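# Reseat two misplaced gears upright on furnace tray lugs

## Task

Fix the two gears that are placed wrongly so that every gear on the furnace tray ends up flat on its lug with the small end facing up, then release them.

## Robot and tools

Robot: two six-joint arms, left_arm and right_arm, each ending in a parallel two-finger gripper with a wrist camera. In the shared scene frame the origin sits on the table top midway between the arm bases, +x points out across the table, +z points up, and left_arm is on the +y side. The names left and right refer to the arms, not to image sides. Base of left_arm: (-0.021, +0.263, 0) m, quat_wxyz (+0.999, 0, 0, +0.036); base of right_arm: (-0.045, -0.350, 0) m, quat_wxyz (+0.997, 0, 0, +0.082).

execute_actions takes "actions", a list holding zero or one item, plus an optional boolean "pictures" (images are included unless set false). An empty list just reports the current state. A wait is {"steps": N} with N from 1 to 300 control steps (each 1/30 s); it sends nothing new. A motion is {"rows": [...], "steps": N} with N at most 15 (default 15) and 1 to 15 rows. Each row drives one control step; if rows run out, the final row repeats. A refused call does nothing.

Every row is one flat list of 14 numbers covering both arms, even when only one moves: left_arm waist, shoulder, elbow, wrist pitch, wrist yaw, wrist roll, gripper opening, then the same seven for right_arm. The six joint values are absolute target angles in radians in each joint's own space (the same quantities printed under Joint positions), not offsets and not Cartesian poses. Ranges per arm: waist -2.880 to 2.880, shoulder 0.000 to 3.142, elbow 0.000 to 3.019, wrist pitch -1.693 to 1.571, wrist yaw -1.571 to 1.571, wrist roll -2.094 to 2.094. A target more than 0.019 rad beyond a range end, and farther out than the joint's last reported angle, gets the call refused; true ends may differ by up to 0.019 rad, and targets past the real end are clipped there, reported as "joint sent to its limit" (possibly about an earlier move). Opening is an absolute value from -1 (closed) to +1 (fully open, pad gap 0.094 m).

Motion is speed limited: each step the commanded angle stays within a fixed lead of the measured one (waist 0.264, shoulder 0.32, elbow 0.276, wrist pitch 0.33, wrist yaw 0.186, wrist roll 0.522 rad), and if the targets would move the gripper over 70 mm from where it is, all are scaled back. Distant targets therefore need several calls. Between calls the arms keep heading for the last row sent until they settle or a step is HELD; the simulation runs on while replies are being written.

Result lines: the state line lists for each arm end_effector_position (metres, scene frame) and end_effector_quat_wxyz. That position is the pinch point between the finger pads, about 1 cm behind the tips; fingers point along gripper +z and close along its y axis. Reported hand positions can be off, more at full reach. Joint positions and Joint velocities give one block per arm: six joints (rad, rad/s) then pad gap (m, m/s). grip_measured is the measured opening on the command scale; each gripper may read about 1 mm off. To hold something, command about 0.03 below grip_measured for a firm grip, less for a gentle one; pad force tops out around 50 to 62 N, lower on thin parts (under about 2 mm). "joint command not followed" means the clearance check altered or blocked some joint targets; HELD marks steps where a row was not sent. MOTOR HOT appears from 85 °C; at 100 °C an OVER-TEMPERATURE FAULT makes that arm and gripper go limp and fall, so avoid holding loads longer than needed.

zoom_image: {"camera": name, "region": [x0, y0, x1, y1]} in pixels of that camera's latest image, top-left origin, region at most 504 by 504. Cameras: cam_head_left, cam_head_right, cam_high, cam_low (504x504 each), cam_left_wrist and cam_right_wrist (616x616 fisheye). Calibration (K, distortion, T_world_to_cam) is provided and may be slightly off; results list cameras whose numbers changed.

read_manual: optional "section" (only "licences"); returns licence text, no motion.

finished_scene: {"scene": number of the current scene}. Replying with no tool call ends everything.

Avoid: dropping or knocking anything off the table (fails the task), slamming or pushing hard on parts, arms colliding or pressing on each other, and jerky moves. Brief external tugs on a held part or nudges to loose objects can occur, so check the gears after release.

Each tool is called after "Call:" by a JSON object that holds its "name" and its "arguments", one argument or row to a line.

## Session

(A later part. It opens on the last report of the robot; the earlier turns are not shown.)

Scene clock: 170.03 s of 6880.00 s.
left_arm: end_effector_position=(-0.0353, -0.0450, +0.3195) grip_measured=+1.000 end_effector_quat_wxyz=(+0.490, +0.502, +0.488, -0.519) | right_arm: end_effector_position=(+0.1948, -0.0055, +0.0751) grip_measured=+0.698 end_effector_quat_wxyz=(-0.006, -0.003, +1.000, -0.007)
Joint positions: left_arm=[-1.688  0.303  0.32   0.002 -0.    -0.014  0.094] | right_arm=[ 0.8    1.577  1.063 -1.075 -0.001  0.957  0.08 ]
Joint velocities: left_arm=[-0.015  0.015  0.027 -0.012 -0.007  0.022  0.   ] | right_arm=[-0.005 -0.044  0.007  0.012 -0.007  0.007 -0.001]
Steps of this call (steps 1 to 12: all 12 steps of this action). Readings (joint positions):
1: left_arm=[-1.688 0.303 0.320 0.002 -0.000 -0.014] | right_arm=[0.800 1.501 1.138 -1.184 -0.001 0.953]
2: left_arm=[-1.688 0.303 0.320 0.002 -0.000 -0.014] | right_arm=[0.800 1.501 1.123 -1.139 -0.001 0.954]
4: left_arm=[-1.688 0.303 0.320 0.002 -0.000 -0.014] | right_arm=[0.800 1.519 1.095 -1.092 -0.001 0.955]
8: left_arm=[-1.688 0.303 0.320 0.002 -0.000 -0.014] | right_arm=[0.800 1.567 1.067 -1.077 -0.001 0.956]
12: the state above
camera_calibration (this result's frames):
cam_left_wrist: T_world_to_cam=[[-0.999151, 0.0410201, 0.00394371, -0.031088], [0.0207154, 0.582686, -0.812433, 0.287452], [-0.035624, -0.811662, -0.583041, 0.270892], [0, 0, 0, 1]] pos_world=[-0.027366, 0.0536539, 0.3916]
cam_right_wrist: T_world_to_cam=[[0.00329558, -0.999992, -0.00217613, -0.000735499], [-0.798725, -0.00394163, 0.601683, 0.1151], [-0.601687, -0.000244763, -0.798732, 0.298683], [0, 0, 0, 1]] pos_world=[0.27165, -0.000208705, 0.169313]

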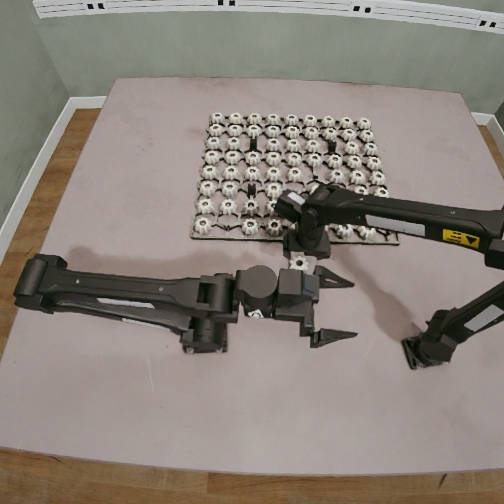

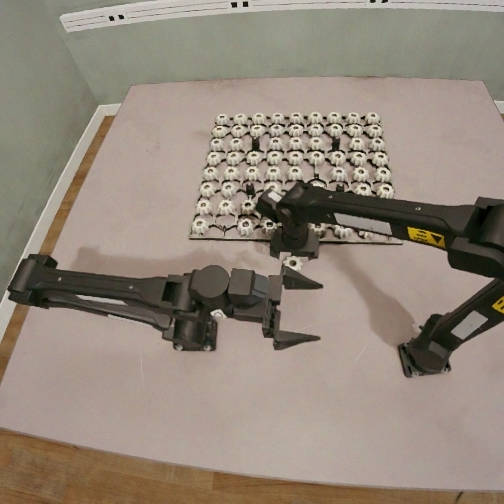

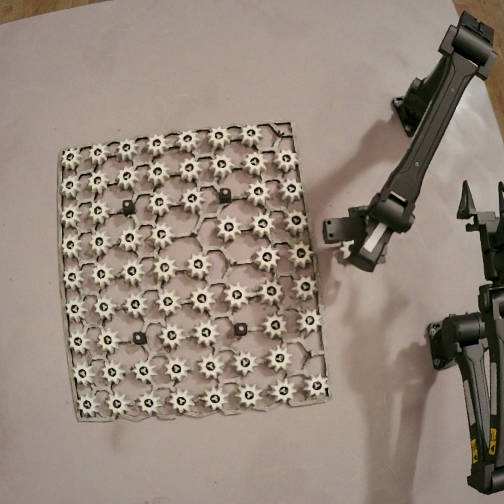

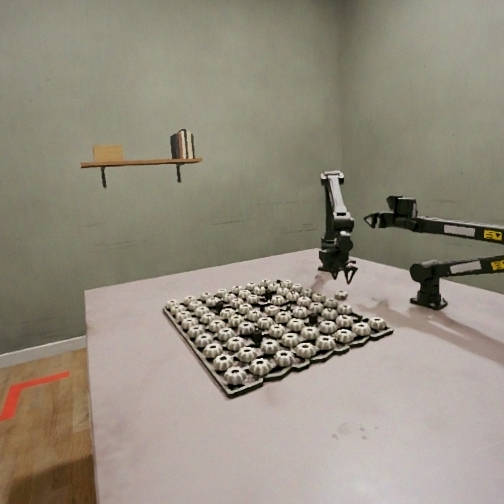

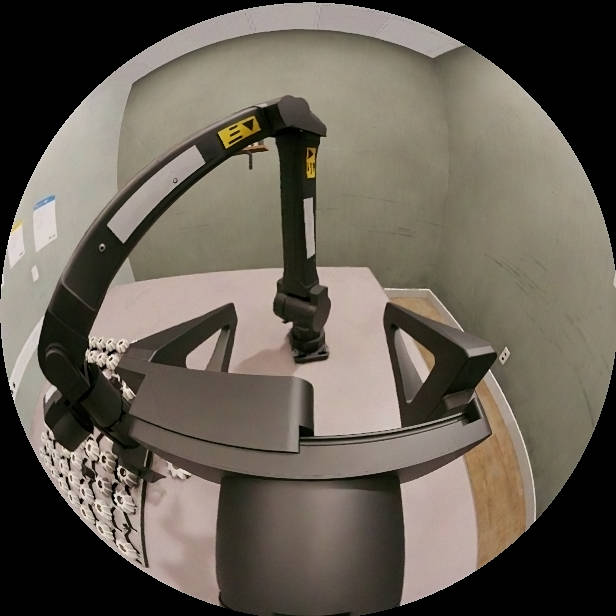

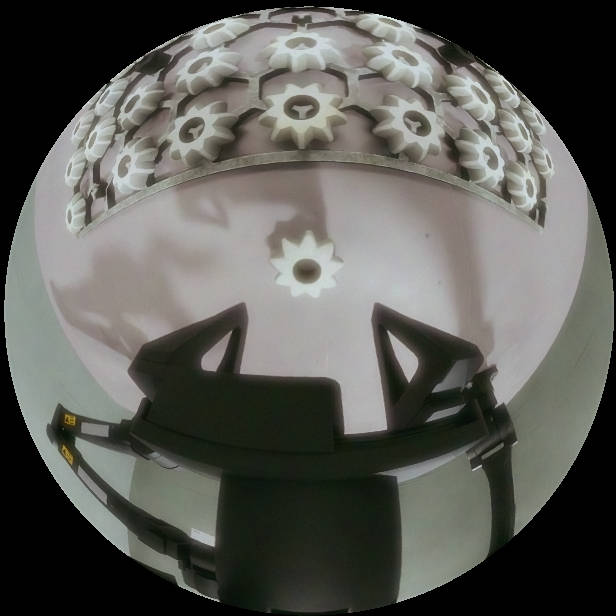

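Call:
{"name": "execute_actions", "arguments": {
  "actions": [
    {"rows": [[-1.682,0.292,0.31,0.02,0,0,1, 0.797,1.66,1.0,-0.875,0,0.97,0.7]]}
  ],
  "pictures": false
}}

Call:
{"name": "execute_actions", "arguments": {
  "actions": [
    {"rows": [[-1.682,0.292,0.31,0.02,0,0,1, 0.797,1.66,1.0,-0.875,0,0.97,0.05]],"steps":12}
  ],
  "pictures": false
}}

Call:
{"name": "execute_actions", "arguments": {
  "actions": [
    {"rows": [[-1.682,0.292,0.31,0.02,0,0,1, 0.797,1.50,1.15,-1.2,0,0.97,0.05]],"steps":12}
  ]
}}

Scene clock: 180.53 s of 6880.00 s.
left_arm: end_effector_position=(-0.0353, -0.0450, +0.3195) grip_measured=+1.000 end_effector_quat_wxyz=(+0.490, +0.502, +0.488, -0.519) | right_arm: end_effector_position=(+0.1959, -0.0039, +0.0103) grip_measured=+0.698 end_effector_quat_wxyz=(-0.003, -0.003, +1.000, -0.004)
Joint positions: left_arm=[-1.688  0.303  0.32   0.002 -0.    -0.014  0.094] | right_arm=[ 0.8    1.678  0.987 -0.889 -0.001  0.958  0.08 ]
Joint velocities: left_arm=[-0.005 -0.005  0.007 -0.002 -0.007  0.037  0.   ] | right_arm=[-0.015 -0.015  0.002  0.002 -0.037 -0.022 -0.   ]
Steps of this call (steps 1 to 15: the robot went on to your last target; steps 16 to 90: nothing new was sent; then 7.00 s passed at rest; steps 91 to 105: all 15 steps of this action). Readings (joint positions):
91: left_arm=[-1.688 0.303 0.320 0.002 -0.000 -0.014] | right_arm=[0.800 1.578 1.053 -1.041 -0.001 0.958]
92: left_arm=[-1.688 0.303 0.320 0.002 -0.000 -0.014] | right_arm=[0.800 1.582 1.040 -0.981 -0.001 0.958]
94: left_arm=[-1.688 0.303 0.320 0.002 -0.000 -0.014] | right_arm=[0.800 1.611 1.021 -0.916 -0.001 0.958]
98: left_arm=[-1.688 0.303 0.320 0.002 -0.000 -0.014] | right_arm=[0.800 1.670 0.995 -0.892 -0.001 0.958]
105: the state above

Scene clock: 180.93 s of 6880.00 s.
left_arm: end_effector_position=(-0.0353, -0.0450, +0.3195) grip_measured=+1.000 end_effector_quat_wxyz=(+0.490, +0.502, +0.488, -0.519) | right_arm: end_effector_position=(+0.1961, -0.0036, +0.0103) grip_measured=+0.207 end_effector_quat_wxyz=(-0.003, -0.003, +1.000, -0.003)
Joint positions: left_arm=[-1.688  0.303  0.32   0.002 -0.    -0.014  0.094] | right_arm=[ 0.8    1.678  0.987 -0.887 -0.001  0.958  0.057]
Joint velocities: left_arm=[ 0.015  0.015 -0.007 -0.007 -0.051 -0.051  0.   ] | right_arm=[-0.005 -0.005 -0.002 -0.007 -0.022  0.007  0.001]
Steps of this call (steps 1 to 12: all 12 steps of this action). Readings (joint positions):
1: left_arm=[-1.688 0.303 0.320 0.002 -0.000 -0.014] | right_arm=[0.800 1.678 0.987 -0.888 -0.001 0.958]
2: left_arm=[-1.688 0.303 0.320 0.002 -0.000 -0.014] | right_arm=[0.800 1.678 0.987 -0.888 -0.002 0.958]
4: left_arm=[-1.688 0.303 0.320 0.002 -0.000 -0.014] | right_arm=[0.800 1.678 0.987 -0.887 -0.001 0.958]
8: left_arm=[-1.688 0.303 0.320 0.002 -0.000 -0.014] | right_arm=[0.800 1.678 0.987 -0.887 -0.001 0.958]
12: the state above

Scene clock: 181.33 s of 6880.00 s.
left_arm: end_effector_position=(-0.0353, -0.0450, +0.3195) grip_measured=+1.000 end_effector_quat_wxyz=(+0.490, +0.502, +0.488, -0.519) | right_arm: end_effector_position=(+0.1857, -0.0186, +0.1039) grip_measured=+0.207 end_effector_quat_wxyz=(-0.016, -0.003, +1.000, -0.022)
Joint positions: left_arm=[-1.688  0.303  0.32   0.002 -0.    -0.014  0.094] | right_arm=[ 0.8    1.523  1.083 -1.185 -0.001  0.958  0.057]
Joint velocities: left_arm=[ 0.005 -0.005  0.002  0.002 -0.037 -0.081  0.   ] | right_arm=[-0.005 -0.298  0.325 -0.032 -0.007 -0.022 -0.001]
Steps of this call (steps 1 to 12: all 12 steps of this action). Readings (joint positions):
1: left_arm=[-1.688 0.303 0.320 0.002 -0.000 -0.014] | right_arm=[0.800 1.676 0.993 -0.912 -0.001 0.958]
2: left_arm=[-1.688 0.303 0.320 0.002 -0.000 -0.014] | right_arm=[0.800 1.672 1.002 -0.965 -0.001 0.958]
4: left_arm=[-1.688 0.303 0.320 0.002 -0.000 -0.014] | right_arm=[0.800 1.647 1.012 -1.050 -0.001 0.958]
8: left_arm=[-1.688 0.303 0.320 0.002 -0.000 -0.014] | right_arm=[0.800 1.577 1.037 -1.151 -0.001 0.958]
12: the state above
camera_calibration (this result's frames):
cam_left_wrist: T_world_to_cam=[[-0.999151, 0.0410201, 0.00394371, -0.031088], [0.0207154, 0.582686, -0.812433, 0.287452], [-0.035624, -0.811662, -0.583041, 0.270892], [0, 0, 0, 1]] pos_world=[-0.027366, 0.0536539, 0.3916]
cam_right_wrist: T_world_to_cam=[[0.00239626, -0.999643, 0.0266039, -0.0166151], [-0.786526, 0.0145453, 0.617386, 0.0868667], [-0.617553, -0.022404, -0.78621, 0.317404], [0, 0, 0, 1]] pos_world=[0.264377, -0.0107615, 0.196358]

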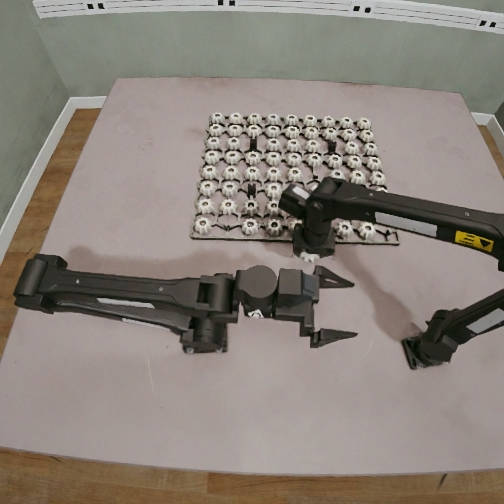

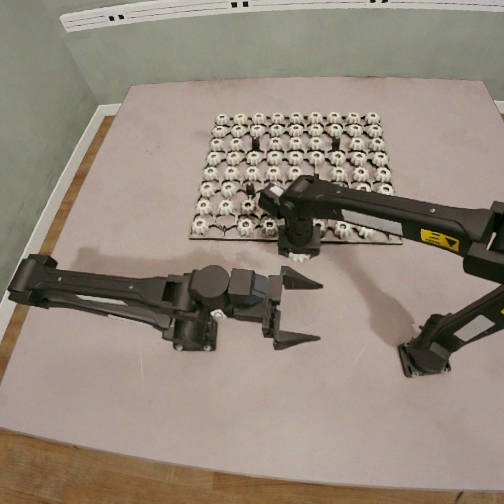

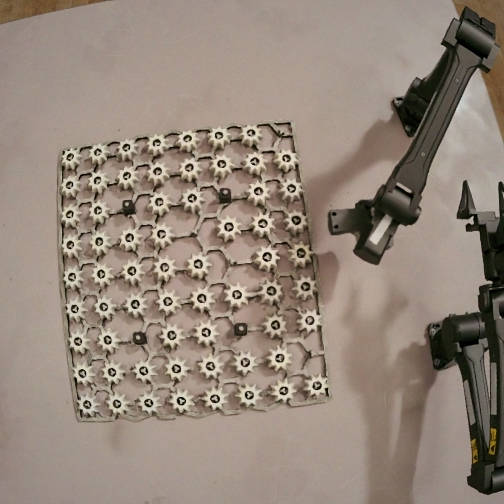

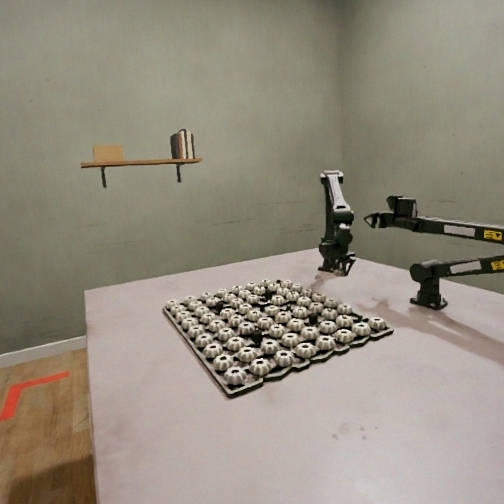

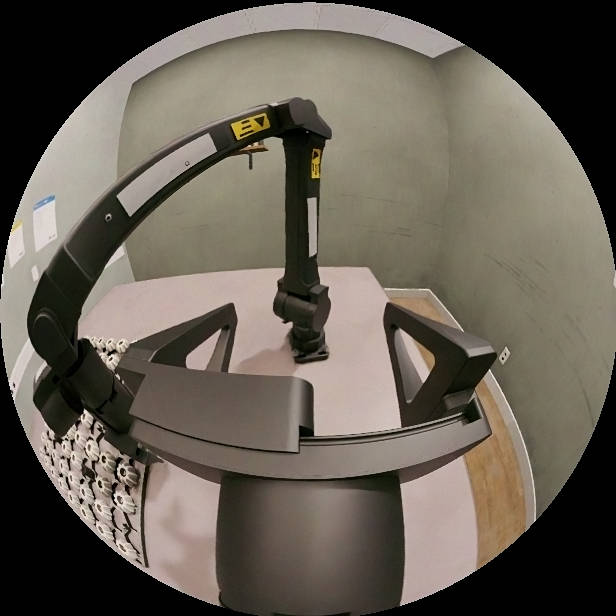

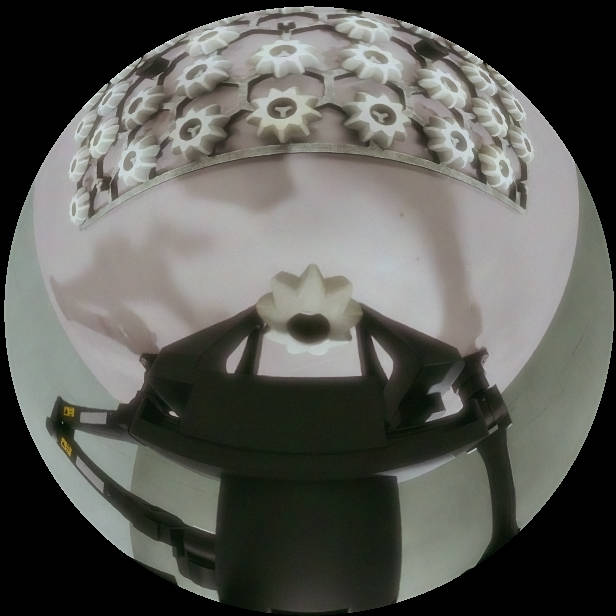

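Call:
{"name": "execute_actions", "arguments": {
  "actions": [
    {"rows": [[-1.682,0.303,0.32,0.01,0,0,1, 0.65,0.38,0.72,-0.30,0,1.571,0.05]]}
  ],
  "pictures": false
}}

Call:
{"name": "execute_actions", "arguments": {
  "actions": [
    {"steps": 20}
  ],
  "pictures": false
}}

Call:
{"name": "execute_actions", "arguments": {
  "actions": [
    {"rows": [[-1.682,0.303,0.32,0.01,0,0,1, 1.372,0.38,0.72,-0.30,0,1.571,0.05]]}
  ],
  "pictures": false
}}

Call:
{"name": "execute_actions", "arguments": {
  "actions": [
    {"steps": 10}
  ],
  "pictures": false
}}

Call:
{"name": "execute_actions", "arguments": {
  "actions": [
    {"rows": [[-1.682,0.303,0.32,0.01,0,0,1, 1.372,0.35,0.39,0.10,0,1.571,0.05]]}
  ],
  "pictures": false
}}

Call:
{"name": "execute_actions", "arguments": {
  "actions": [
    {"steps": 10}
  ]
}}

Scene clock: 194.43 s of 6880.00 s.
left_arm: end_effector_position=(-0.0353, -0.0450, +0.3195) grip_measured=+1.000 end_effector_quat_wxyz=(+0.490, +0.502, +0.488, -0.519) | right_arm: end_effector_position=(+0.2217, -0.0796, +0.2793) grip_measured=+0.208 end_effector_quat_wxyz=(+0.216, +0.281, +0.823, +0.444)
Joint positions: left_arm=[-1.688  0.303  0.32   0.002 -0.    -0.014  0.094] | right_arm=[ 0.632  0.741  0.66  -0.458  0.005  1.45   0.057]
Joint velocities: left_arm=[-0.005 -0.005  0.002 -0.012 -0.037 -0.066  0.   ] | right_arm=[-0.005 -1.275 -0.002  0.427  0.022  0.286 -0.001]
Steps of this call (steps 1 to 30: the robot went on to your last target; steps 31 to 90: nothing new was sent; then 9.60 s passed at rest; steps 91 to 105: all 15 steps of this action). Readings (joint positions):
91: left_arm=[-1.688 0.303 0.320 0.002 -0.000 -0.014] | right_arm=[0.792 1.490 1.076 -1.137 -0.004 1.018]
92: left_arm=[-1.688 0.303 0.320 0.002 -0.000 -0.014] | right_arm=[0.778 1.445 1.007 -1.026 -0.009 1.098]
94: left_arm=[-1.688 0.303 0.320 0.002 -0.000 -0.014] | right_arm=[0.720 1.306 0.834 -0.831 -0.007 1.245]
98: left_arm=[-1.688 0.303 0.320 0.002 -0.000 -0.014] | right_arm=[0.634 1.045 0.667 -0.642 0.006 1.370]
105: the state above

Scene clock: 195.10 s of 6880.00 s.
left_arm: end_effector_position=(-0.0353, -0.0450, +0.3195) grip_measured=+1.000 end_effector_quat_wxyz=(+0.490, +0.502, +0.488, -0.519) | right_arm: end_effector_position=(+0.1708, -0.1263, +0.4261) grip_measured=+0.208 end_effector_quat_wxyz=(+0.261, +0.268, +0.676, +0.635)
Joint positions: left_arm=[-1.688  0.303  0.32   0.002 -0.    -0.014  0.094] | right_arm=[ 0.643  0.391  0.663 -0.33   0.002  1.557  0.057]
Joint velocities: left_arm=[-0.044 -0.005 -0.007  0.002 -0.022  0.007  0.   ] | right_arm=[ 0.005  0.054 -0.007 -0.002 -0.007 -0.037 -0.001]
Steps of this call (steps 1 to 20: the robot went on to your last target). Readings (joint positions):
1: left_arm=[-1.688 0.303 0.320 0.002 -0.000 -0.014] | right_arm=[0.632 0.698 0.660 -0.445 0.005 1.458]
2: left_arm=[-1.688 0.303 0.320 0.002 -0.000 -0.014] | right_arm=[0.632 0.653 0.660 -0.435 0.005 1.465]
4: left_arm=[-1.688 0.303 0.320 0.002 -0.000 -0.014] | right_arm=[0.633 0.565 0.660 -0.415 0.005 1.481]
8: left_arm=[-1.688 0.303 0.320 0.002 -0.000 -0.014] | right_arm=[0.638 0.412 0.660 -0.361 0.003 1.519]
20: the state above

Scene clock: 195.60 s of 6880.00 s.
left_arm: end_effector_position=(-0.0353, -0.0450, +0.3195) grip_measured=+1.000 end_effector_quat_wxyz=(+0.490, +0.502, +0.488, -0.519) | right_arm: end_effector_position=(-0.0394, -0.0387, +0.4256) grip_measured=+0.208 end_effector_quat_wxyz=(+0.009, +0.002, +0.728, +0.686)
Joint positions: left_arm=[-1.688  0.303  0.32   0.002 -0.    -0.014  0.094] | right_arm=[ 1.388  0.393  0.663 -0.33  -0.003  1.56   0.057]
Joint velocities: left_arm=[-0.015 -0.005  0.002  0.002 -0.037  0.022  0.   ] | right_arm=[-0.269  0.015 -0.012  0.007  0.007 -0.007  0.   ]
Steps of this call (steps 1 to 15: all 15 steps of this action). Readings (joint positions):
1: left_arm=[-1.688 0.303 0.320 0.002 -0.000 -0.014] | right_arm=[0.664 0.393 0.663 -0.330 0.015 1.558]
2: left_arm=[-1.688 0.303 0.320 0.002 -0.000 -0.014] | right_arm=[0.723 0.393 0.663 -0.330 0.021 1.558]
4: left_arm=[-1.688 0.303 0.320 0.002 -0.000 -0.014] | right_arm=[0.892 0.393 0.663 -0.330 0.010 1.559]
8: left_arm=[-1.688 0.303 0.320 0.002 -0.000 -0.014] | right_arm=[1.268 0.393 0.663 -0.330 -0.002 1.560]
15: the state above

Scene clock: 195.93 s of 6880.00 s.
left_arm: end_effector_position=(-0.0353, -0.0450, +0.3195) grip_measured=+1.000 end_effector_quat_wxyz=(+0.490, +0.502, +0.488, -0.519) | right_arm: end_effector_position=(-0.0346, -0.0388, +0.4256) grip_measured=+0.208 end_effector_quat_wxyz=(+0.015, +0.008, +0.728, +0.686)
Joint positions: left_arm=[-1.688  0.303  0.32   0.002 -0.    -0.014  0.094] | right_arm=[ 1.374  0.393  0.663 -0.33  -0.001  1.56   0.057]
Joint velocities: left_arm=[-0.024 -0.005 -0.002 -0.002 -0.022 -0.007  0.   ] | right_arm=[-0.005 -0.005 -0.012 -0.017  0.051  0.022 -0.   ]
Steps of this call (steps 1 to 10: the robot went on to your last target). Readings (joint positions):
1: left_arm=[-1.688 0.303 0.320 0.002 -0.000 -0.014] | right_arm=[1.381 0.393 0.663 -0.330 -0.001 1.560]
2: left_arm=[-1.688 0.303 0.320 0.002 -0.000 -0.014] | right_arm=[1.376 0.393 0.663 -0.330 -0.001 1.560]
4: left_arm=[-1.688 0.303 0.320 0.002 -0.000 -0.014] | right_arm=[1.374 0.393 0.663 -0.330 -0.001 1.560]
8: left_arm=[-1.688 0.303 0.320 0.002 -0.000 -0.014] | right_arm=[1.374 0.393 0.663 -0.330 -0.001 1.560]
10: the state above

Scene clock: 196.43 s of 6880.00 s.
left_arm: end_effector_position=(-0.0353, -0.0450, +0.3195) grip_measured=+1.000 end_effector_quat_wxyz=(+0.490, +0.502, +0.488, -0.519) | right_arm: end_effector_position=(-0.0343, -0.0300, +0.3153) grip_measured=+0.208 end_effector_quat_wxyz=(+0.014, +0.009, +0.703, +0.711)
Joint positions: left_arm=[-1.688  0.303  0.32   0.002 -0.    -0.014  0.094] | right_arm=[ 1.374  0.368  0.322  0.057 -0.001  1.563  0.057]
Joint velocities: left_arm=[-0.005 -0.005 -0.007 -0.002 -0.022 -0.037  0.   ] | right_arm=[-0.005 -0.063  0.007  0.042  0.007 -0.037  0.002]
Steps of this call (steps 1 to 15: all 15 steps of this action). Readings (joint positions):
1: left_arm=[-1.688 0.303 0.320 0.002 -0.000 -0.014] | right_arm=[1.374 0.391 0.635 -0.279 -0.001 1.560]
2: left_arm=[-1.688 0.303 0.320 0.002 -0.000 -0.014] | right_arm=[1.374 0.377 0.578 -0.162 -0.001 1.560]
4: left_arm=[-1.688 0.303 0.320 0.002 -0.000 -0.014] | right_arm=[1.374 0.352 0.448 -0.006 -0.001 1.560]
8: left_arm=[-1.688 0.303 0.320 0.002 -0.000 -0.014] | right_arm=[1.374 0.364 0.326 0.026 -0.001 1.563]
15: the state above

Scene clock: 196.77 s of 6880.00 s.
left_arm: end_effector_position=(-0.0353, -0.0450, +0.3195) grip_measured=+1.000 end_effector_quat_wxyz=(+0.490, +0.502, +0.488, -0.519) | right_arm: end_effector_position=(-0.0343, -0.0303, +0.3160) grip_measured=+0.208 end_effector_quat_wxyz=(+0.014, +0.009, +0.702, +0.712)
Joint positions: left_arm=[-1.688  0.303  0.32   0.002 -0.    -0.014  0.094] | right_arm=[ 1.374  0.366  0.322  0.058 -0.001  1.563  0.057]
Joint velocities: left_arm=[-0.015 -0.005 -0.002 -0.017  0.022  0.037  0.   ] | right_arm=[ 0.005 -0.024 -0.007 -0.002  0.022  0.051 -0.   ]
Steps of this call (steps 1 to 10: the robot went on to your last target). Readings (joint positions):
1: left_arm=[-1.688 0.303 0.320 0.002 -0.000 -0.014] | right_arm=[1.374 0.367 0.322 0.058 -0.001 1.563]
2: left_arm=[-1.688 0.303 0.320 0.002 -0.000 -0.014] | right_arm=[1.374 0.366 0.322 0.058 -0.001 1.563]
4: left_arm=[-1.688 0.303 0.320 0.002 -0.000 -0.014] | right_arm=[1.374 0.366 0.322 0.058 -0.001 1.563]
8: left_arm=[-1.688 0.303 0.320 0.002 -0.000 -0.014] | right_arm=[1.374 0.366 0.322 0.058 -0.001 1.563]
10: the state above
camera_calibration (this result's frames):
cam_left_wrist: T_world_to_cam=[[-0.999151, 0.0410201, 0.00394371, -0.031088], [0.0207154, 0.582686, -0.812433, 0.287452], [-0.035624, -0.811662, -0.583041, 0.270892], [0, 0, 0, 1]] pos_world=[-0.027366, 0.0536539, 0.3916]
cam_right_wrist: T_world_to_cam=[[0.00583421, 0.0306069, -0.999514, 0.322213], [-0.824294, -0.565729, -0.0221351, -0.0336732], [-0.566132, 0.824023, 0.0219285, 0.120025], [0, 0, 0, 1]] pos_world=[0.0383137, -0.127816, 0.31868]

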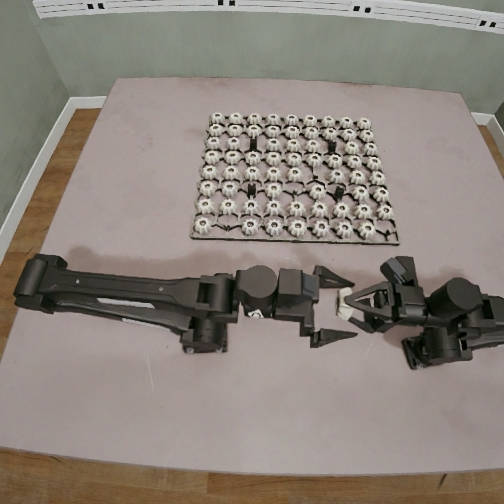

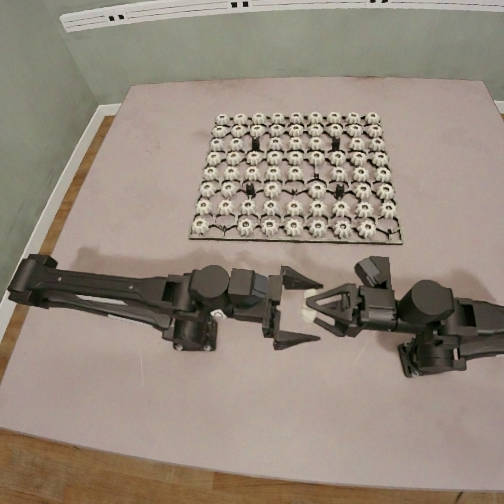

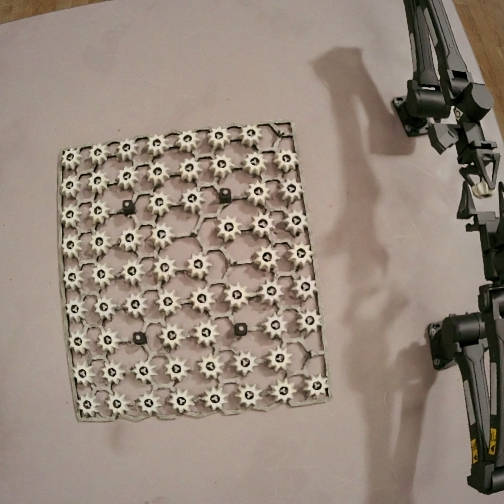

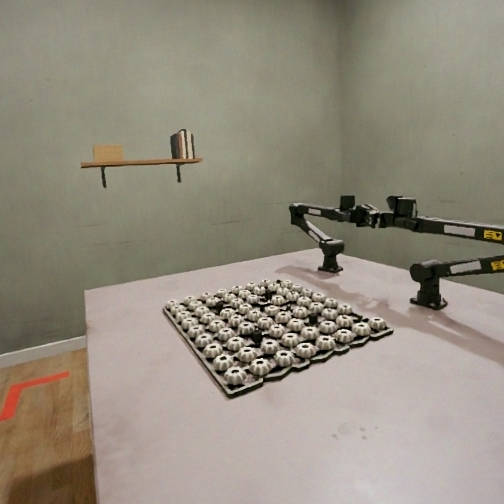

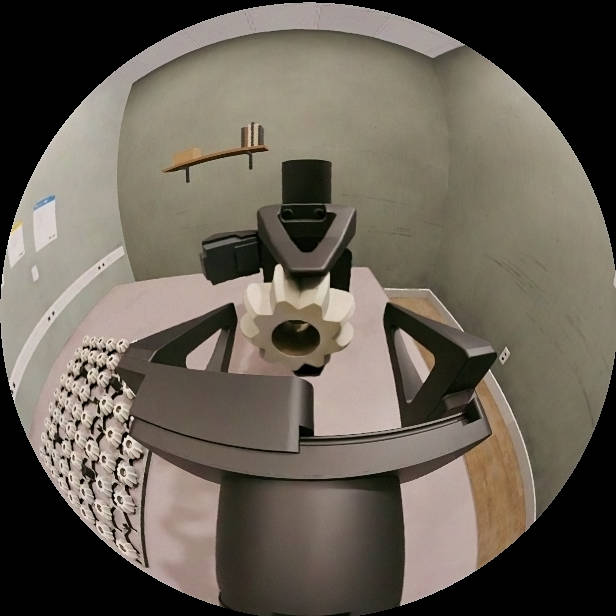

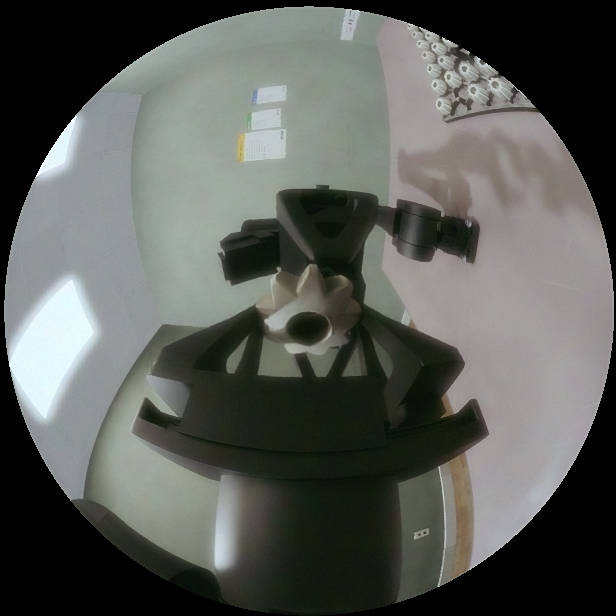

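Call:
{"name": "execute_actions", "arguments": {
  "actions": []
}}

Scene clock: 226.37 s of 6880.00 s.
left_arm: end_effector_position=(-0.0353, -0.0450, +0.3195) grip_measured=+1.000 end_effector_quat_wxyz=(+0.490, +0.502, +0.488, -0.519) | right_arm: end_effector_position=(-0.0343, -0.0303, +0.3160) grip_measured=+0.208 end_effector_quat_wxyz=(+0.014, +0.009, +0.702, +0.712)
Joint positions: left_arm=[-1.688  0.303  0.32   0.002 -0.    -0.014  0.094] | right_arm=[ 1.374  0.366  0.322  0.058 -0.001  1.563  0.057]
Joint velocities: left_arm=[-0.005  0.015 -0.002  0.007  0.022 -0.066  0.   ] | right_arm=[-0.005 -0.015 -0.007  0.012 -0.022  0.007  0.   ]
Steps of this call (steps 1 to 15: the robot went on to your last target; steps 16 to 90: nothing new was sent; then 26.60 s passed at rest). Readings (joint positions):
1: left_arm=[-1.688 0.303 0.320 0.002 -0.000 -0.014] | right_arm=[1.374 0.366 0.322 0.058 -0.001 1.563]
2: left_arm=[-1.688 0.303 0.320 0.002 -0.000 -0.014] | right_arm=[1.374 0.366 0.322 0.058 -0.001 1.563]
4: left_arm=[-1.688 0.303 0.320 0.002 -0.000 -0.014] | right_arm=[1.374 0.366 0.322 0.058 -0.001 1.563]
8: left_arm=[-1.688 0.303 0.320 0.002 -0.000 -0.014] | right_arm=[1.374 0.366 0.322 0.058 -0.001 1.563]
90: the state above
All arms were judged still, so your last target was given up. Only a new action makes them travel on or press farther. Fingers that are still opening or closing keep moving.
camera_calibration (this result's frames):
cam_left_wrist: T_world_to_cam=[[-0.999151, 0.0410201, 0.00394371, -0.031088], [0.0207154, 0.582686, -0.812433, 0.287452], [-0.035624, -0.811662, -0.583041, 0.270892], [0, 0, 0, 1]] pos_world=[-0.027366, 0.0536539, 0.3916]
cam_right_wrist: T_world_to_cam=[[0.00583421, 0.0306069, -0.999514, 0.322213], [-0.824294, -0.565729, -0.0221351, -0.0336732], [-0.566132, 0.824023, 0.0219285, 0.120025], [0, 0, 0, 1]] pos_world=[0.0383137, -0.127816, 0.31868]

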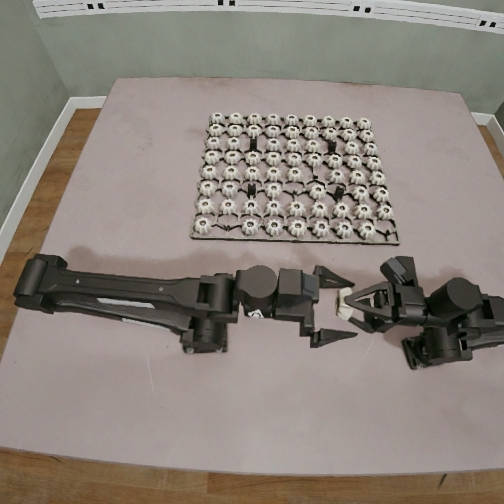

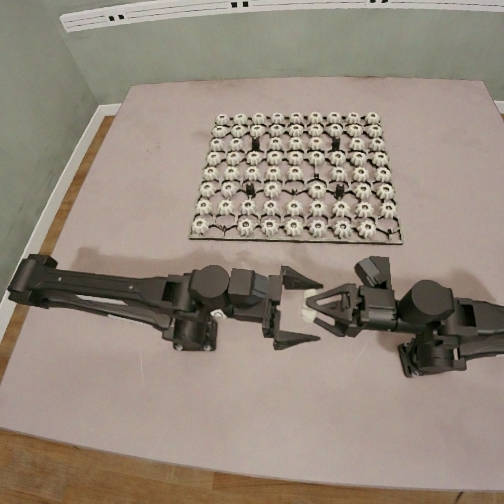

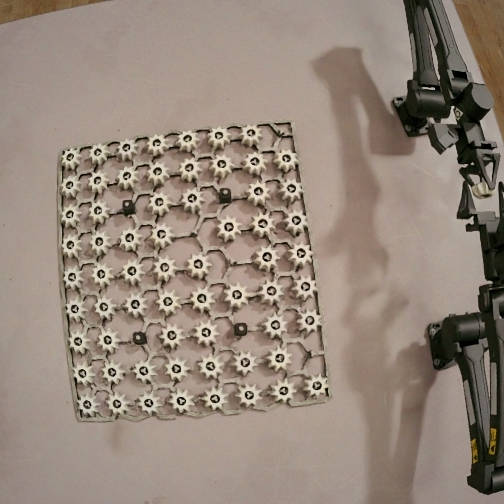

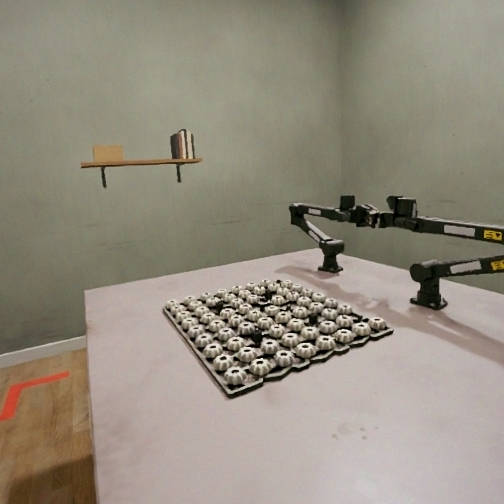

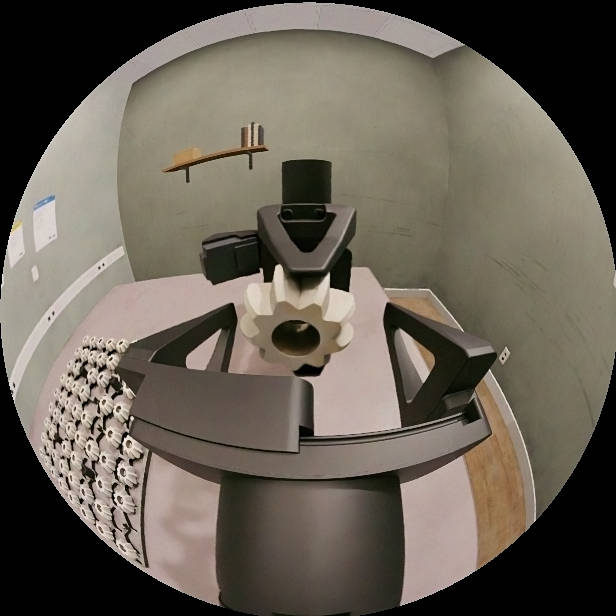

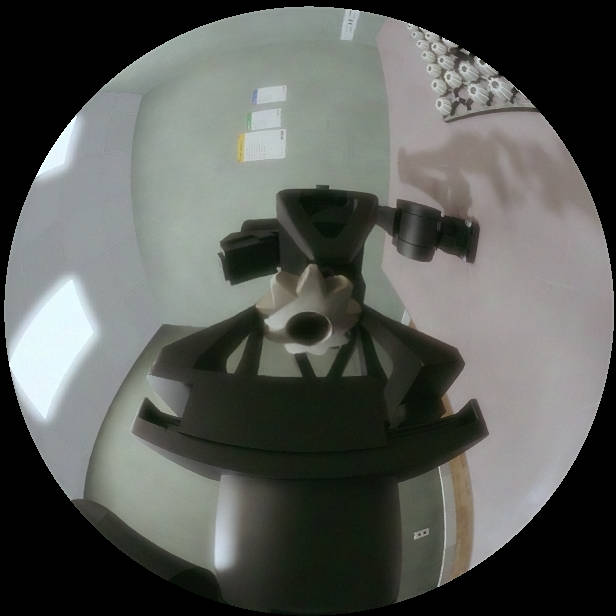

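Call:
{"name": "execute_actions", "arguments": {
  "actions": [
    {"rows":[[-1.682,0.303,0.32,0.01,0,0,0.05,1.372,0.35,0.39,0.10,0,1.571,0.05]],"steps":15}
  ],
  "pictures": false
}}

Call:
{"name": "execute_actions", "arguments": {
  "actions": [
    {"steps":15}
  ]
}}

Scene clock: 233.77 s of 6880.00 s.
left_arm: end_effector_position=(-0.0310, -0.0454, +0.3194) grip_measured=+0.131 end_effector_quat_wxyz=(+0.495, +0.498, +0.493, -0.515) | right_arm: end_effector_position=(-0.0377, -0.0298, +0.3160) grip_measured=+0.208 end_effector_quat_wxyz=(+0.009, +0.003, +0.702, +0.712)
Joint positions: left_arm=[-1.679  0.304  0.32   0.004 -0.011 -0.014  0.053] | right_arm=[ 1.379  0.368  0.322  0.06  -0.011  1.562  0.057]
Joint velocities: left_arm=[-0.005 -0.005  0.002  0.007  0.022 -0.022  0.   ] | right_arm=[-0.015 -0.005 -0.007 -0.012 -0.037  0.051 -0.   ]
Steps of this call (steps 1 to 90: nothing new was sent; then 3.90 s passed at rest; steps 91 to 105: all 15 steps of this action). Readings (joint positions):
91: left_arm=[-1.688 0.303 0.320 0.002 -0.000 -0.014] | right_arm=[1.374 0.366 0.322 0.058 -0.001 1.563]
92: left_arm=[-1.688 0.303 0.320 0.002 -0.000 -0.014] | right_arm=[1.374 0.366 0.322 0.058 -0.001 1.563]
94: left_arm=[-1.681 0.304 0.320 0.002 -0.011 -0.014] | right_arm=[1.379 0.367 0.322 0.059 -0.014 1.562]
98: left_arm=[-1.679 0.304 0.320 0.004 -0.011 -0.014] | right_arm=[1.379 0.368 0.322 0.060 -0.011 1.562]
105: the state above

Scene clock: 234.27 s of 6880.00 s.
left_arm: end_effector_position=(-0.0310, -0.0454, +0.3194) grip_measured=+0.131 end_effector_quat_wxyz=(+0.495, +0.498, +0.493, -0.515) | right_arm: end_effector_position=(-0.0377, -0.0298, +0.3160) grip_measured=+0.208 end_effector_quat_wxyz=(+0.009, +0.003, +0.702, +0.712)
Joint positions: left_arm=[-1.679  0.304  0.32   0.004 -0.011 -0.014  0.053] | right_arm=[ 1.379  0.368  0.322  0.06  -0.011  1.562  0.057]
Joint velocities: left_arm=[-0.005 -0.015  0.012 -0.002  0.095 -0.037 -0.001] | right_arm=[-0.024 -0.005 -0.002  0.002 -0.022 -0.022 -0.001]
Steps of this call (steps 1 to 15: the robot went on to your last target). Readings (joint positions):
1: left_arm=[-1.679 0.304 0.320 0.004 -0.011 -0.014] | right_arm=[1.379 0.368 0.322 0.060 -0.011 1.562]
2: left_arm=[-1.679 0.304 0.320 0.004 -0.011 -0.014] | right_arm=[1.379 0.368 0.322 0.060 -0.011 1.562]
4: left_arm=[-1.679 0.304 0.320 0.004 -0.011 -0.014] | right_arm=[1.379 0.368 0.322 0.060 -0.011 1.562]
8: left_arm=[-1.679 0.304 0.320 0.004 -0.011 -0.014] | right_arm=[1.379 0.368 0.322 0.060 -0.011 1.562]
15: the state above
All arms were judged still, so your last target was given up. Only a new action makes them travel on or press farther. Fingers that are still opening or closing keep moving.
camera_calibration (this result's frames):
cam_left_wrist: T_world_to_cam=[[-0.99974, 0.0223468, 0.00452442, -0.0277788], [0.00935449, 0.582984, -0.81243, 0.287228], [-0.0207929, -0.812176, -0.583041, 0.27109], [0, 0, 0, 1]] pos_world=[-0.0248217, 0.0533439, 0.391535]
cam_right_wrist: T_world_to_cam=[[0.00628455, 0.031057, -0.999498, 0.322238], [-0.815552, -0.578222, -0.0230948, -0.0359257], [-0.578649, 0.815288, 0.0216947, 0.117113], [0, 0, 0, 1]] pos_world=[0.0364431, -0.126262, 0.318706]

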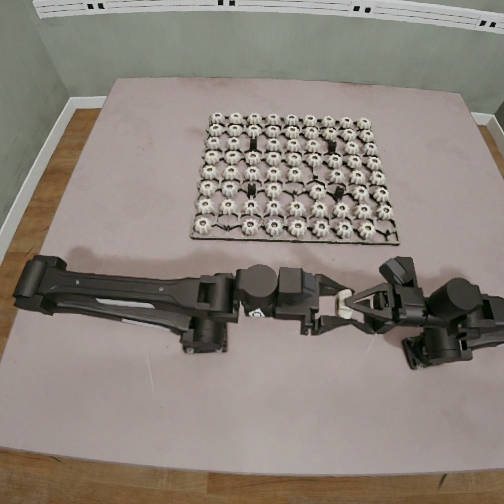

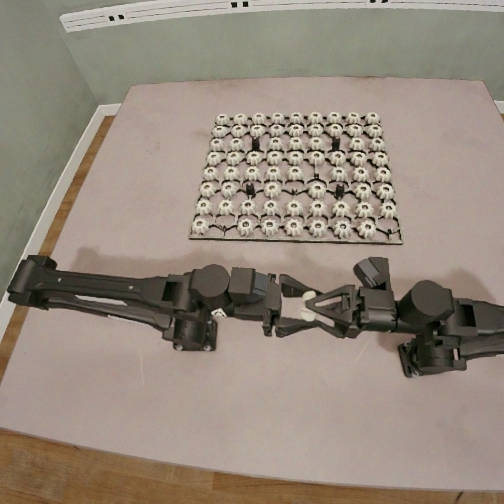

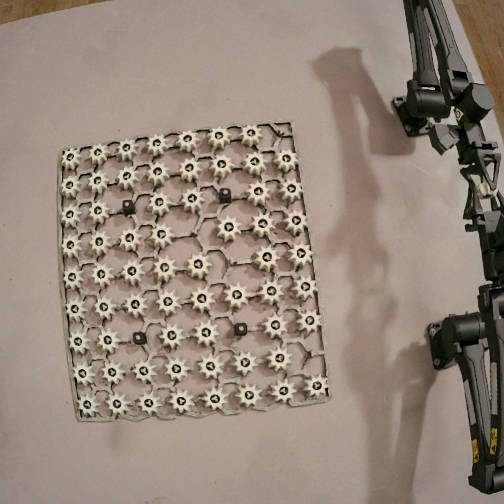

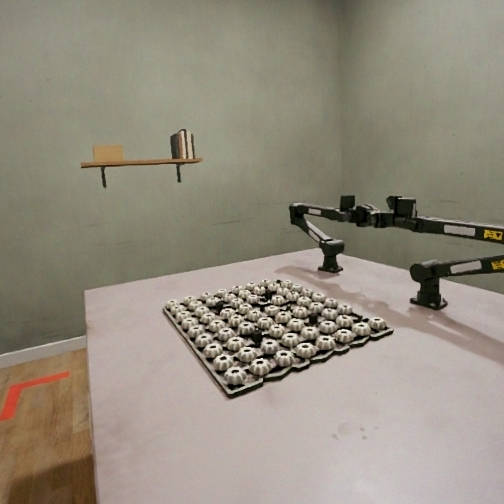

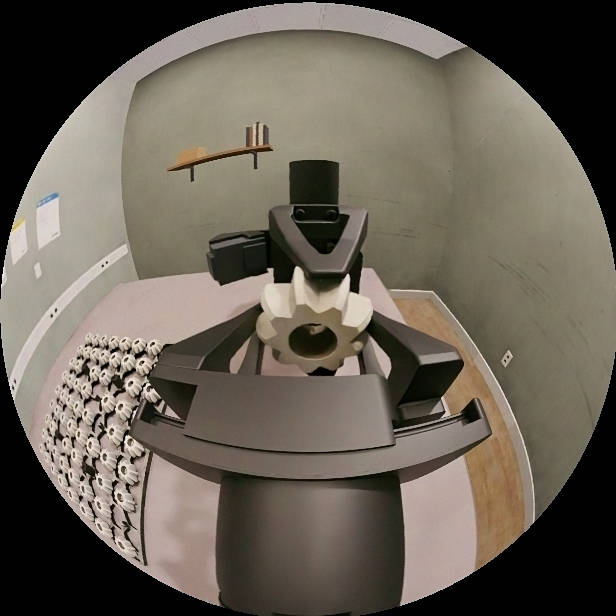

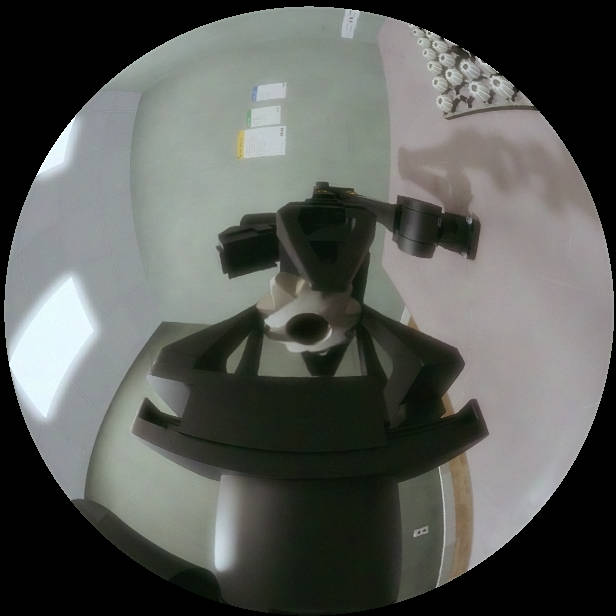

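Call:
{"name": "execute_actions", "arguments": {
  "actions": [
    {"rows":[[-1.682,0.303,0.32,0.01,0,0,0.5,1.372,0.35,0.39,0.10,0,1.571,0.05],[-1.682,0.303,0.32,0.01,0,0,0.5,1.372,0.35,0.39,0.10,0,1.571,0.05],[-1.682,0.303,0.32,0.01,0,0,0.5,1.372,0.35,0.39,0.10,0,1.571,0.05],[-1.682,0.303,0.32,0.01,0,0,0.5,1.372,0.35,0.39,0.10,0,1.571,0.05],[-1.682,0.303,0.32,0.01,0,0,0.5,1.372,0.35,0.39,0.10,0,1.571,0.05],[-1.682,0.35,0.375,0.03,0,0,0.5,1.372,0.35,0.39,0.10,0,1.571,0.05]],"steps":15}
  ],
  "pictures": false
}}

Call:
{"name": "execute_actions", "arguments": {
  "actions": [
    {"steps":15}
  ]
}}

Scene clock: 250.53 s of 6880.00 s.
left_arm: end_effector_position=(-0.0326, -0.0532, +0.3092) grip_measured=+0.497 end_effector_quat_wxyz=(+0.485, +0.508, +0.499, -0.508) | right_arm: end_effector_position=(-0.0360, -0.0299, +0.3160) grip_measured=+0.208 end_effector_quat_wxyz=(+0.012, +0.006, +0.702, +0.712)
Joint positions: left_arm=[-1.679  0.347  0.32   0.013 -0.003 -0.014  0.07 ] | right_arm=[ 1.379  0.368  0.322  0.06  -0.003  1.562  0.057]
Joint velocities: left_arm=[ 0.005 -0.005 -0.007 -0.012  0.037  0.022  0.   ] | right_arm=[ 0.005 -0.005  0.002 -0.007 -0.066  0.037  0.   ]
Steps of this call (steps 1 to 90: nothing new was sent; then 12.77 s passed at rest; steps 91 to 105: all 15 steps of this action). Readings (joint positions):
91: left_arm=[-1.679 0.304 0.320 0.004 -0.009 -0.014] | right_arm=[1.379 0.368 0.322 0.060 -0.010 1.562]
92: left_arm=[-1.679 0.304 0.320 0.004 -0.005 -0.014] | right_arm=[1.379 0.368 0.322 0.060 -0.005 1.562]
94: left_arm=[-1.679 0.304 0.320 0.004 -0.003 -0.014] | right_arm=[1.379 0.368 0.322 0.060 -0.003 1.562]
98: left_arm=[-1.679 0.321 0.320 0.012 -0.003 -0.014] | right_arm=[1.379 0.368 0.322 0.060 -0.003 1.562]
105: the state above

Scene clock: 251.03 s of 6880.00 s.
left_arm: end_effector_position=(-0.0326, -0.0532, +0.3092) grip_measured=+0.497 end_effector_quat_wxyz=(+0.485, +0.508, +0.499, -0.508) | right_arm: end_effector_position=(-0.0360, -0.0299, +0.3160) grip_measured=+0.208 end_effector_quat_wxyz=(+0.012, +0.006, +0.702, +0.712)
Joint positions: left_arm=[-1.679  0.347  0.32   0.013 -0.003 -0.014  0.07 ] | right_arm=[ 1.379  0.368  0.322  0.06  -0.003  1.562  0.057]
Joint velocities: left_arm=[-0.005 -0.005  0.002  0.002 -0.007  0.037  0.001] | right_arm=[-0.005 -0.005 -0.027  0.007 -0.007  0.022 -0.   ]
Steps of this call (steps 1 to 15: the robot went on to your last target). Readings (joint positions):
1: left_arm=[-1.679 0.347 0.320 0.013 -0.003 -0.014] | right_arm=[1.379 0.368 0.322 0.060 -0.003 1.562]
2: left_arm=[-1.679 0.347 0.320 0.013 -0.003 -0.014] | right_arm=[1.379 0.368 0.322 0.060 -0.003 1.562]
4: left_arm=[-1.679 0.347 0.320 0.013 -0.003 -0.014] | right_arm=[1.379 0.368 0.322 0.060 -0.003 1.562]
8: left_arm=[-1.679 0.347 0.320 0.013 -0.003 -0.014] | right_arm=[1.379 0.368 0.322 0.060 -0.003 1.562]
15: the state above
All arms were judged still, so your last target was given up. Only a new action makes them travel on or press farther. Fingers that are still opening or closing keep moving.
camera_calibration (this result's frames):
cam_left_wrist: T_world_to_cam=[[-0.999535, 0.0302098, 0.00419263, -0.0286856], [0.0151069, 0.609808, -0.792405, 0.278952], [-0.0264951, -0.791973, -0.609981, 0.268005], [0, 0, 0, 1]] pos_world=[-0.0257856, 0.0430126, 0.384641]
cam_right_wrist: T_world_to_cam=[[0.00644765, 0.0310022, -0.999499, 0.322233], [-0.820814, -0.570732, -0.0229978, -0.0345684], [-0.571159, 0.820551, 0.0217671, 0.118524], [0, 0, 0, 1]] pos_world=[0.0372441, -0.126974, 0.318697]

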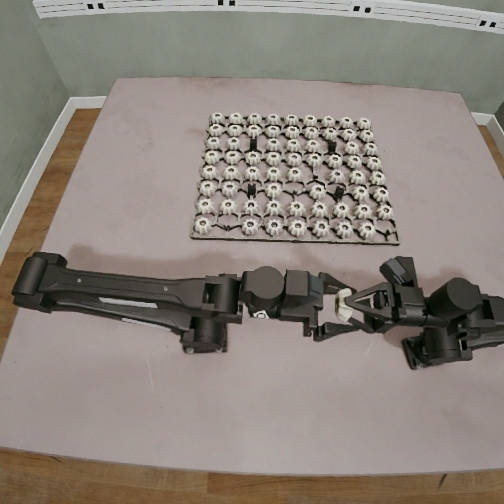

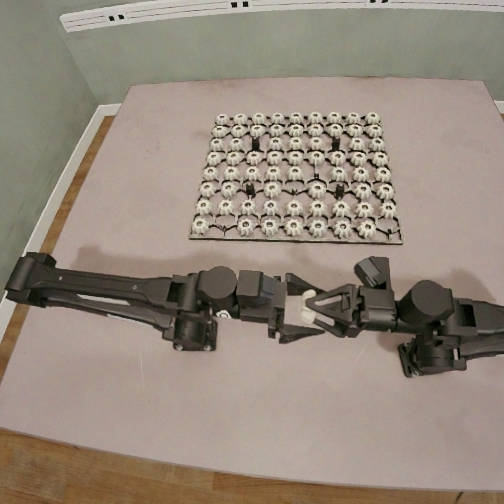

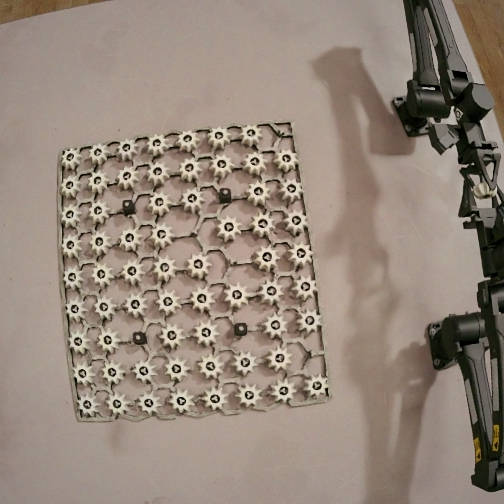

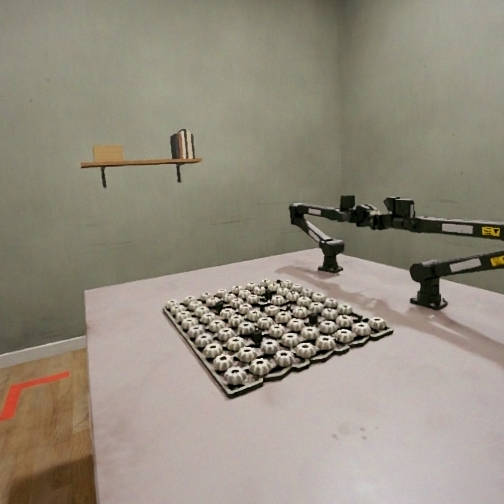

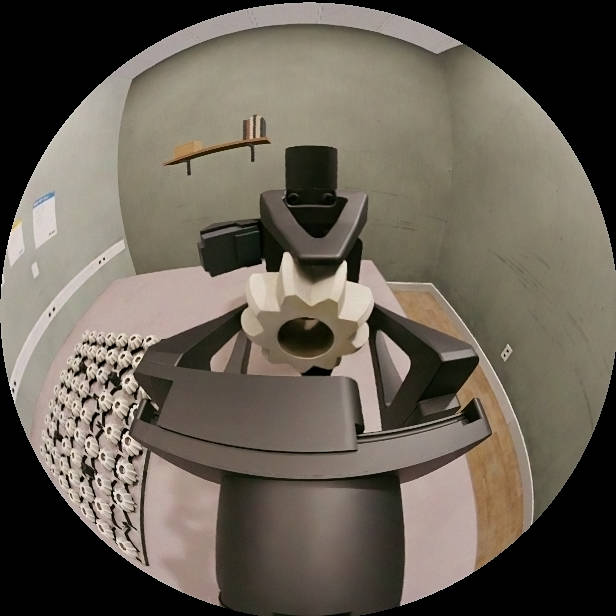

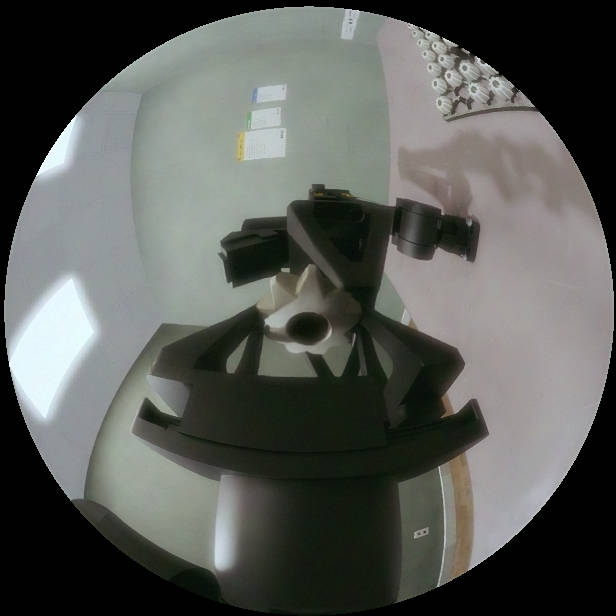

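Elbow stuck; push harder.

Call:
{"name": "execute_actions", "arguments": {
  "actions": [
    {"rows":[[-1.682,0.35,0.41,0.03,0,0,0.5,1.372,0.35,0.39,0.10,0,1.571,0.05]],"steps":15}
  ],
  "pictures": false
}}

Scene clock: 256.53 s of 6880.00 s.
left_arm: end_effector_position=(-0.0326, -0.0534, +0.3215) grip_measured=+0.497 end_effector_quat_wxyz=(+0.489, +0.503, +0.494, -0.513) | right_arm: end_effector_position=(-0.0360, -0.0299, +0.3160) grip_measured=+0.208 end_effector_quat_wxyz=(+0.012, +0.006, +0.702, +0.712)
Joint positions: left_arm=[-1.679  0.347  0.339  0.013 -0.003 -0.014  0.07 ] | right_arm=[ 1.379  0.368  0.322  0.06  -0.003  1.562  0.057]
Joint velocities: left_arm=[-0.005 -0.015 -0.007 -0.012  0.007  0.051 -0.   ] | right_arm=[ 0.005 -0.005 -0.017 -0.012  0.051 -0.007 -0.001]
Steps of this call (steps 1 to 90: nothing new was sent; then 2.00 s passed at rest; steps 91 to 105: all 15 steps of this action). Readings (joint positions):
91: left_arm=[-1.679 0.347 0.321 0.013 -0.003 -0.014] | right_arm=[1.379 0.368 0.322 0.060 -0.003 1.562]
92: left_arm=[-1.679 0.347 0.323 0.013 -0.003 -0.014] | right_arm=[1.379 0.368 0.322 0.060 -0.003 1.562]
94: left_arm=[-1.679 0.347 0.328 0.013 -0.003 -0.014] | right_arm=[1.379 0.368 0.322 0.060 -0.003 1.562]
98: left_arm=[-1.679 0.347 0.338 0.013 -0.003 -0.014] | right_arm=[1.379 0.368 0.322 0.060 -0.003 1.562]
105: the state above


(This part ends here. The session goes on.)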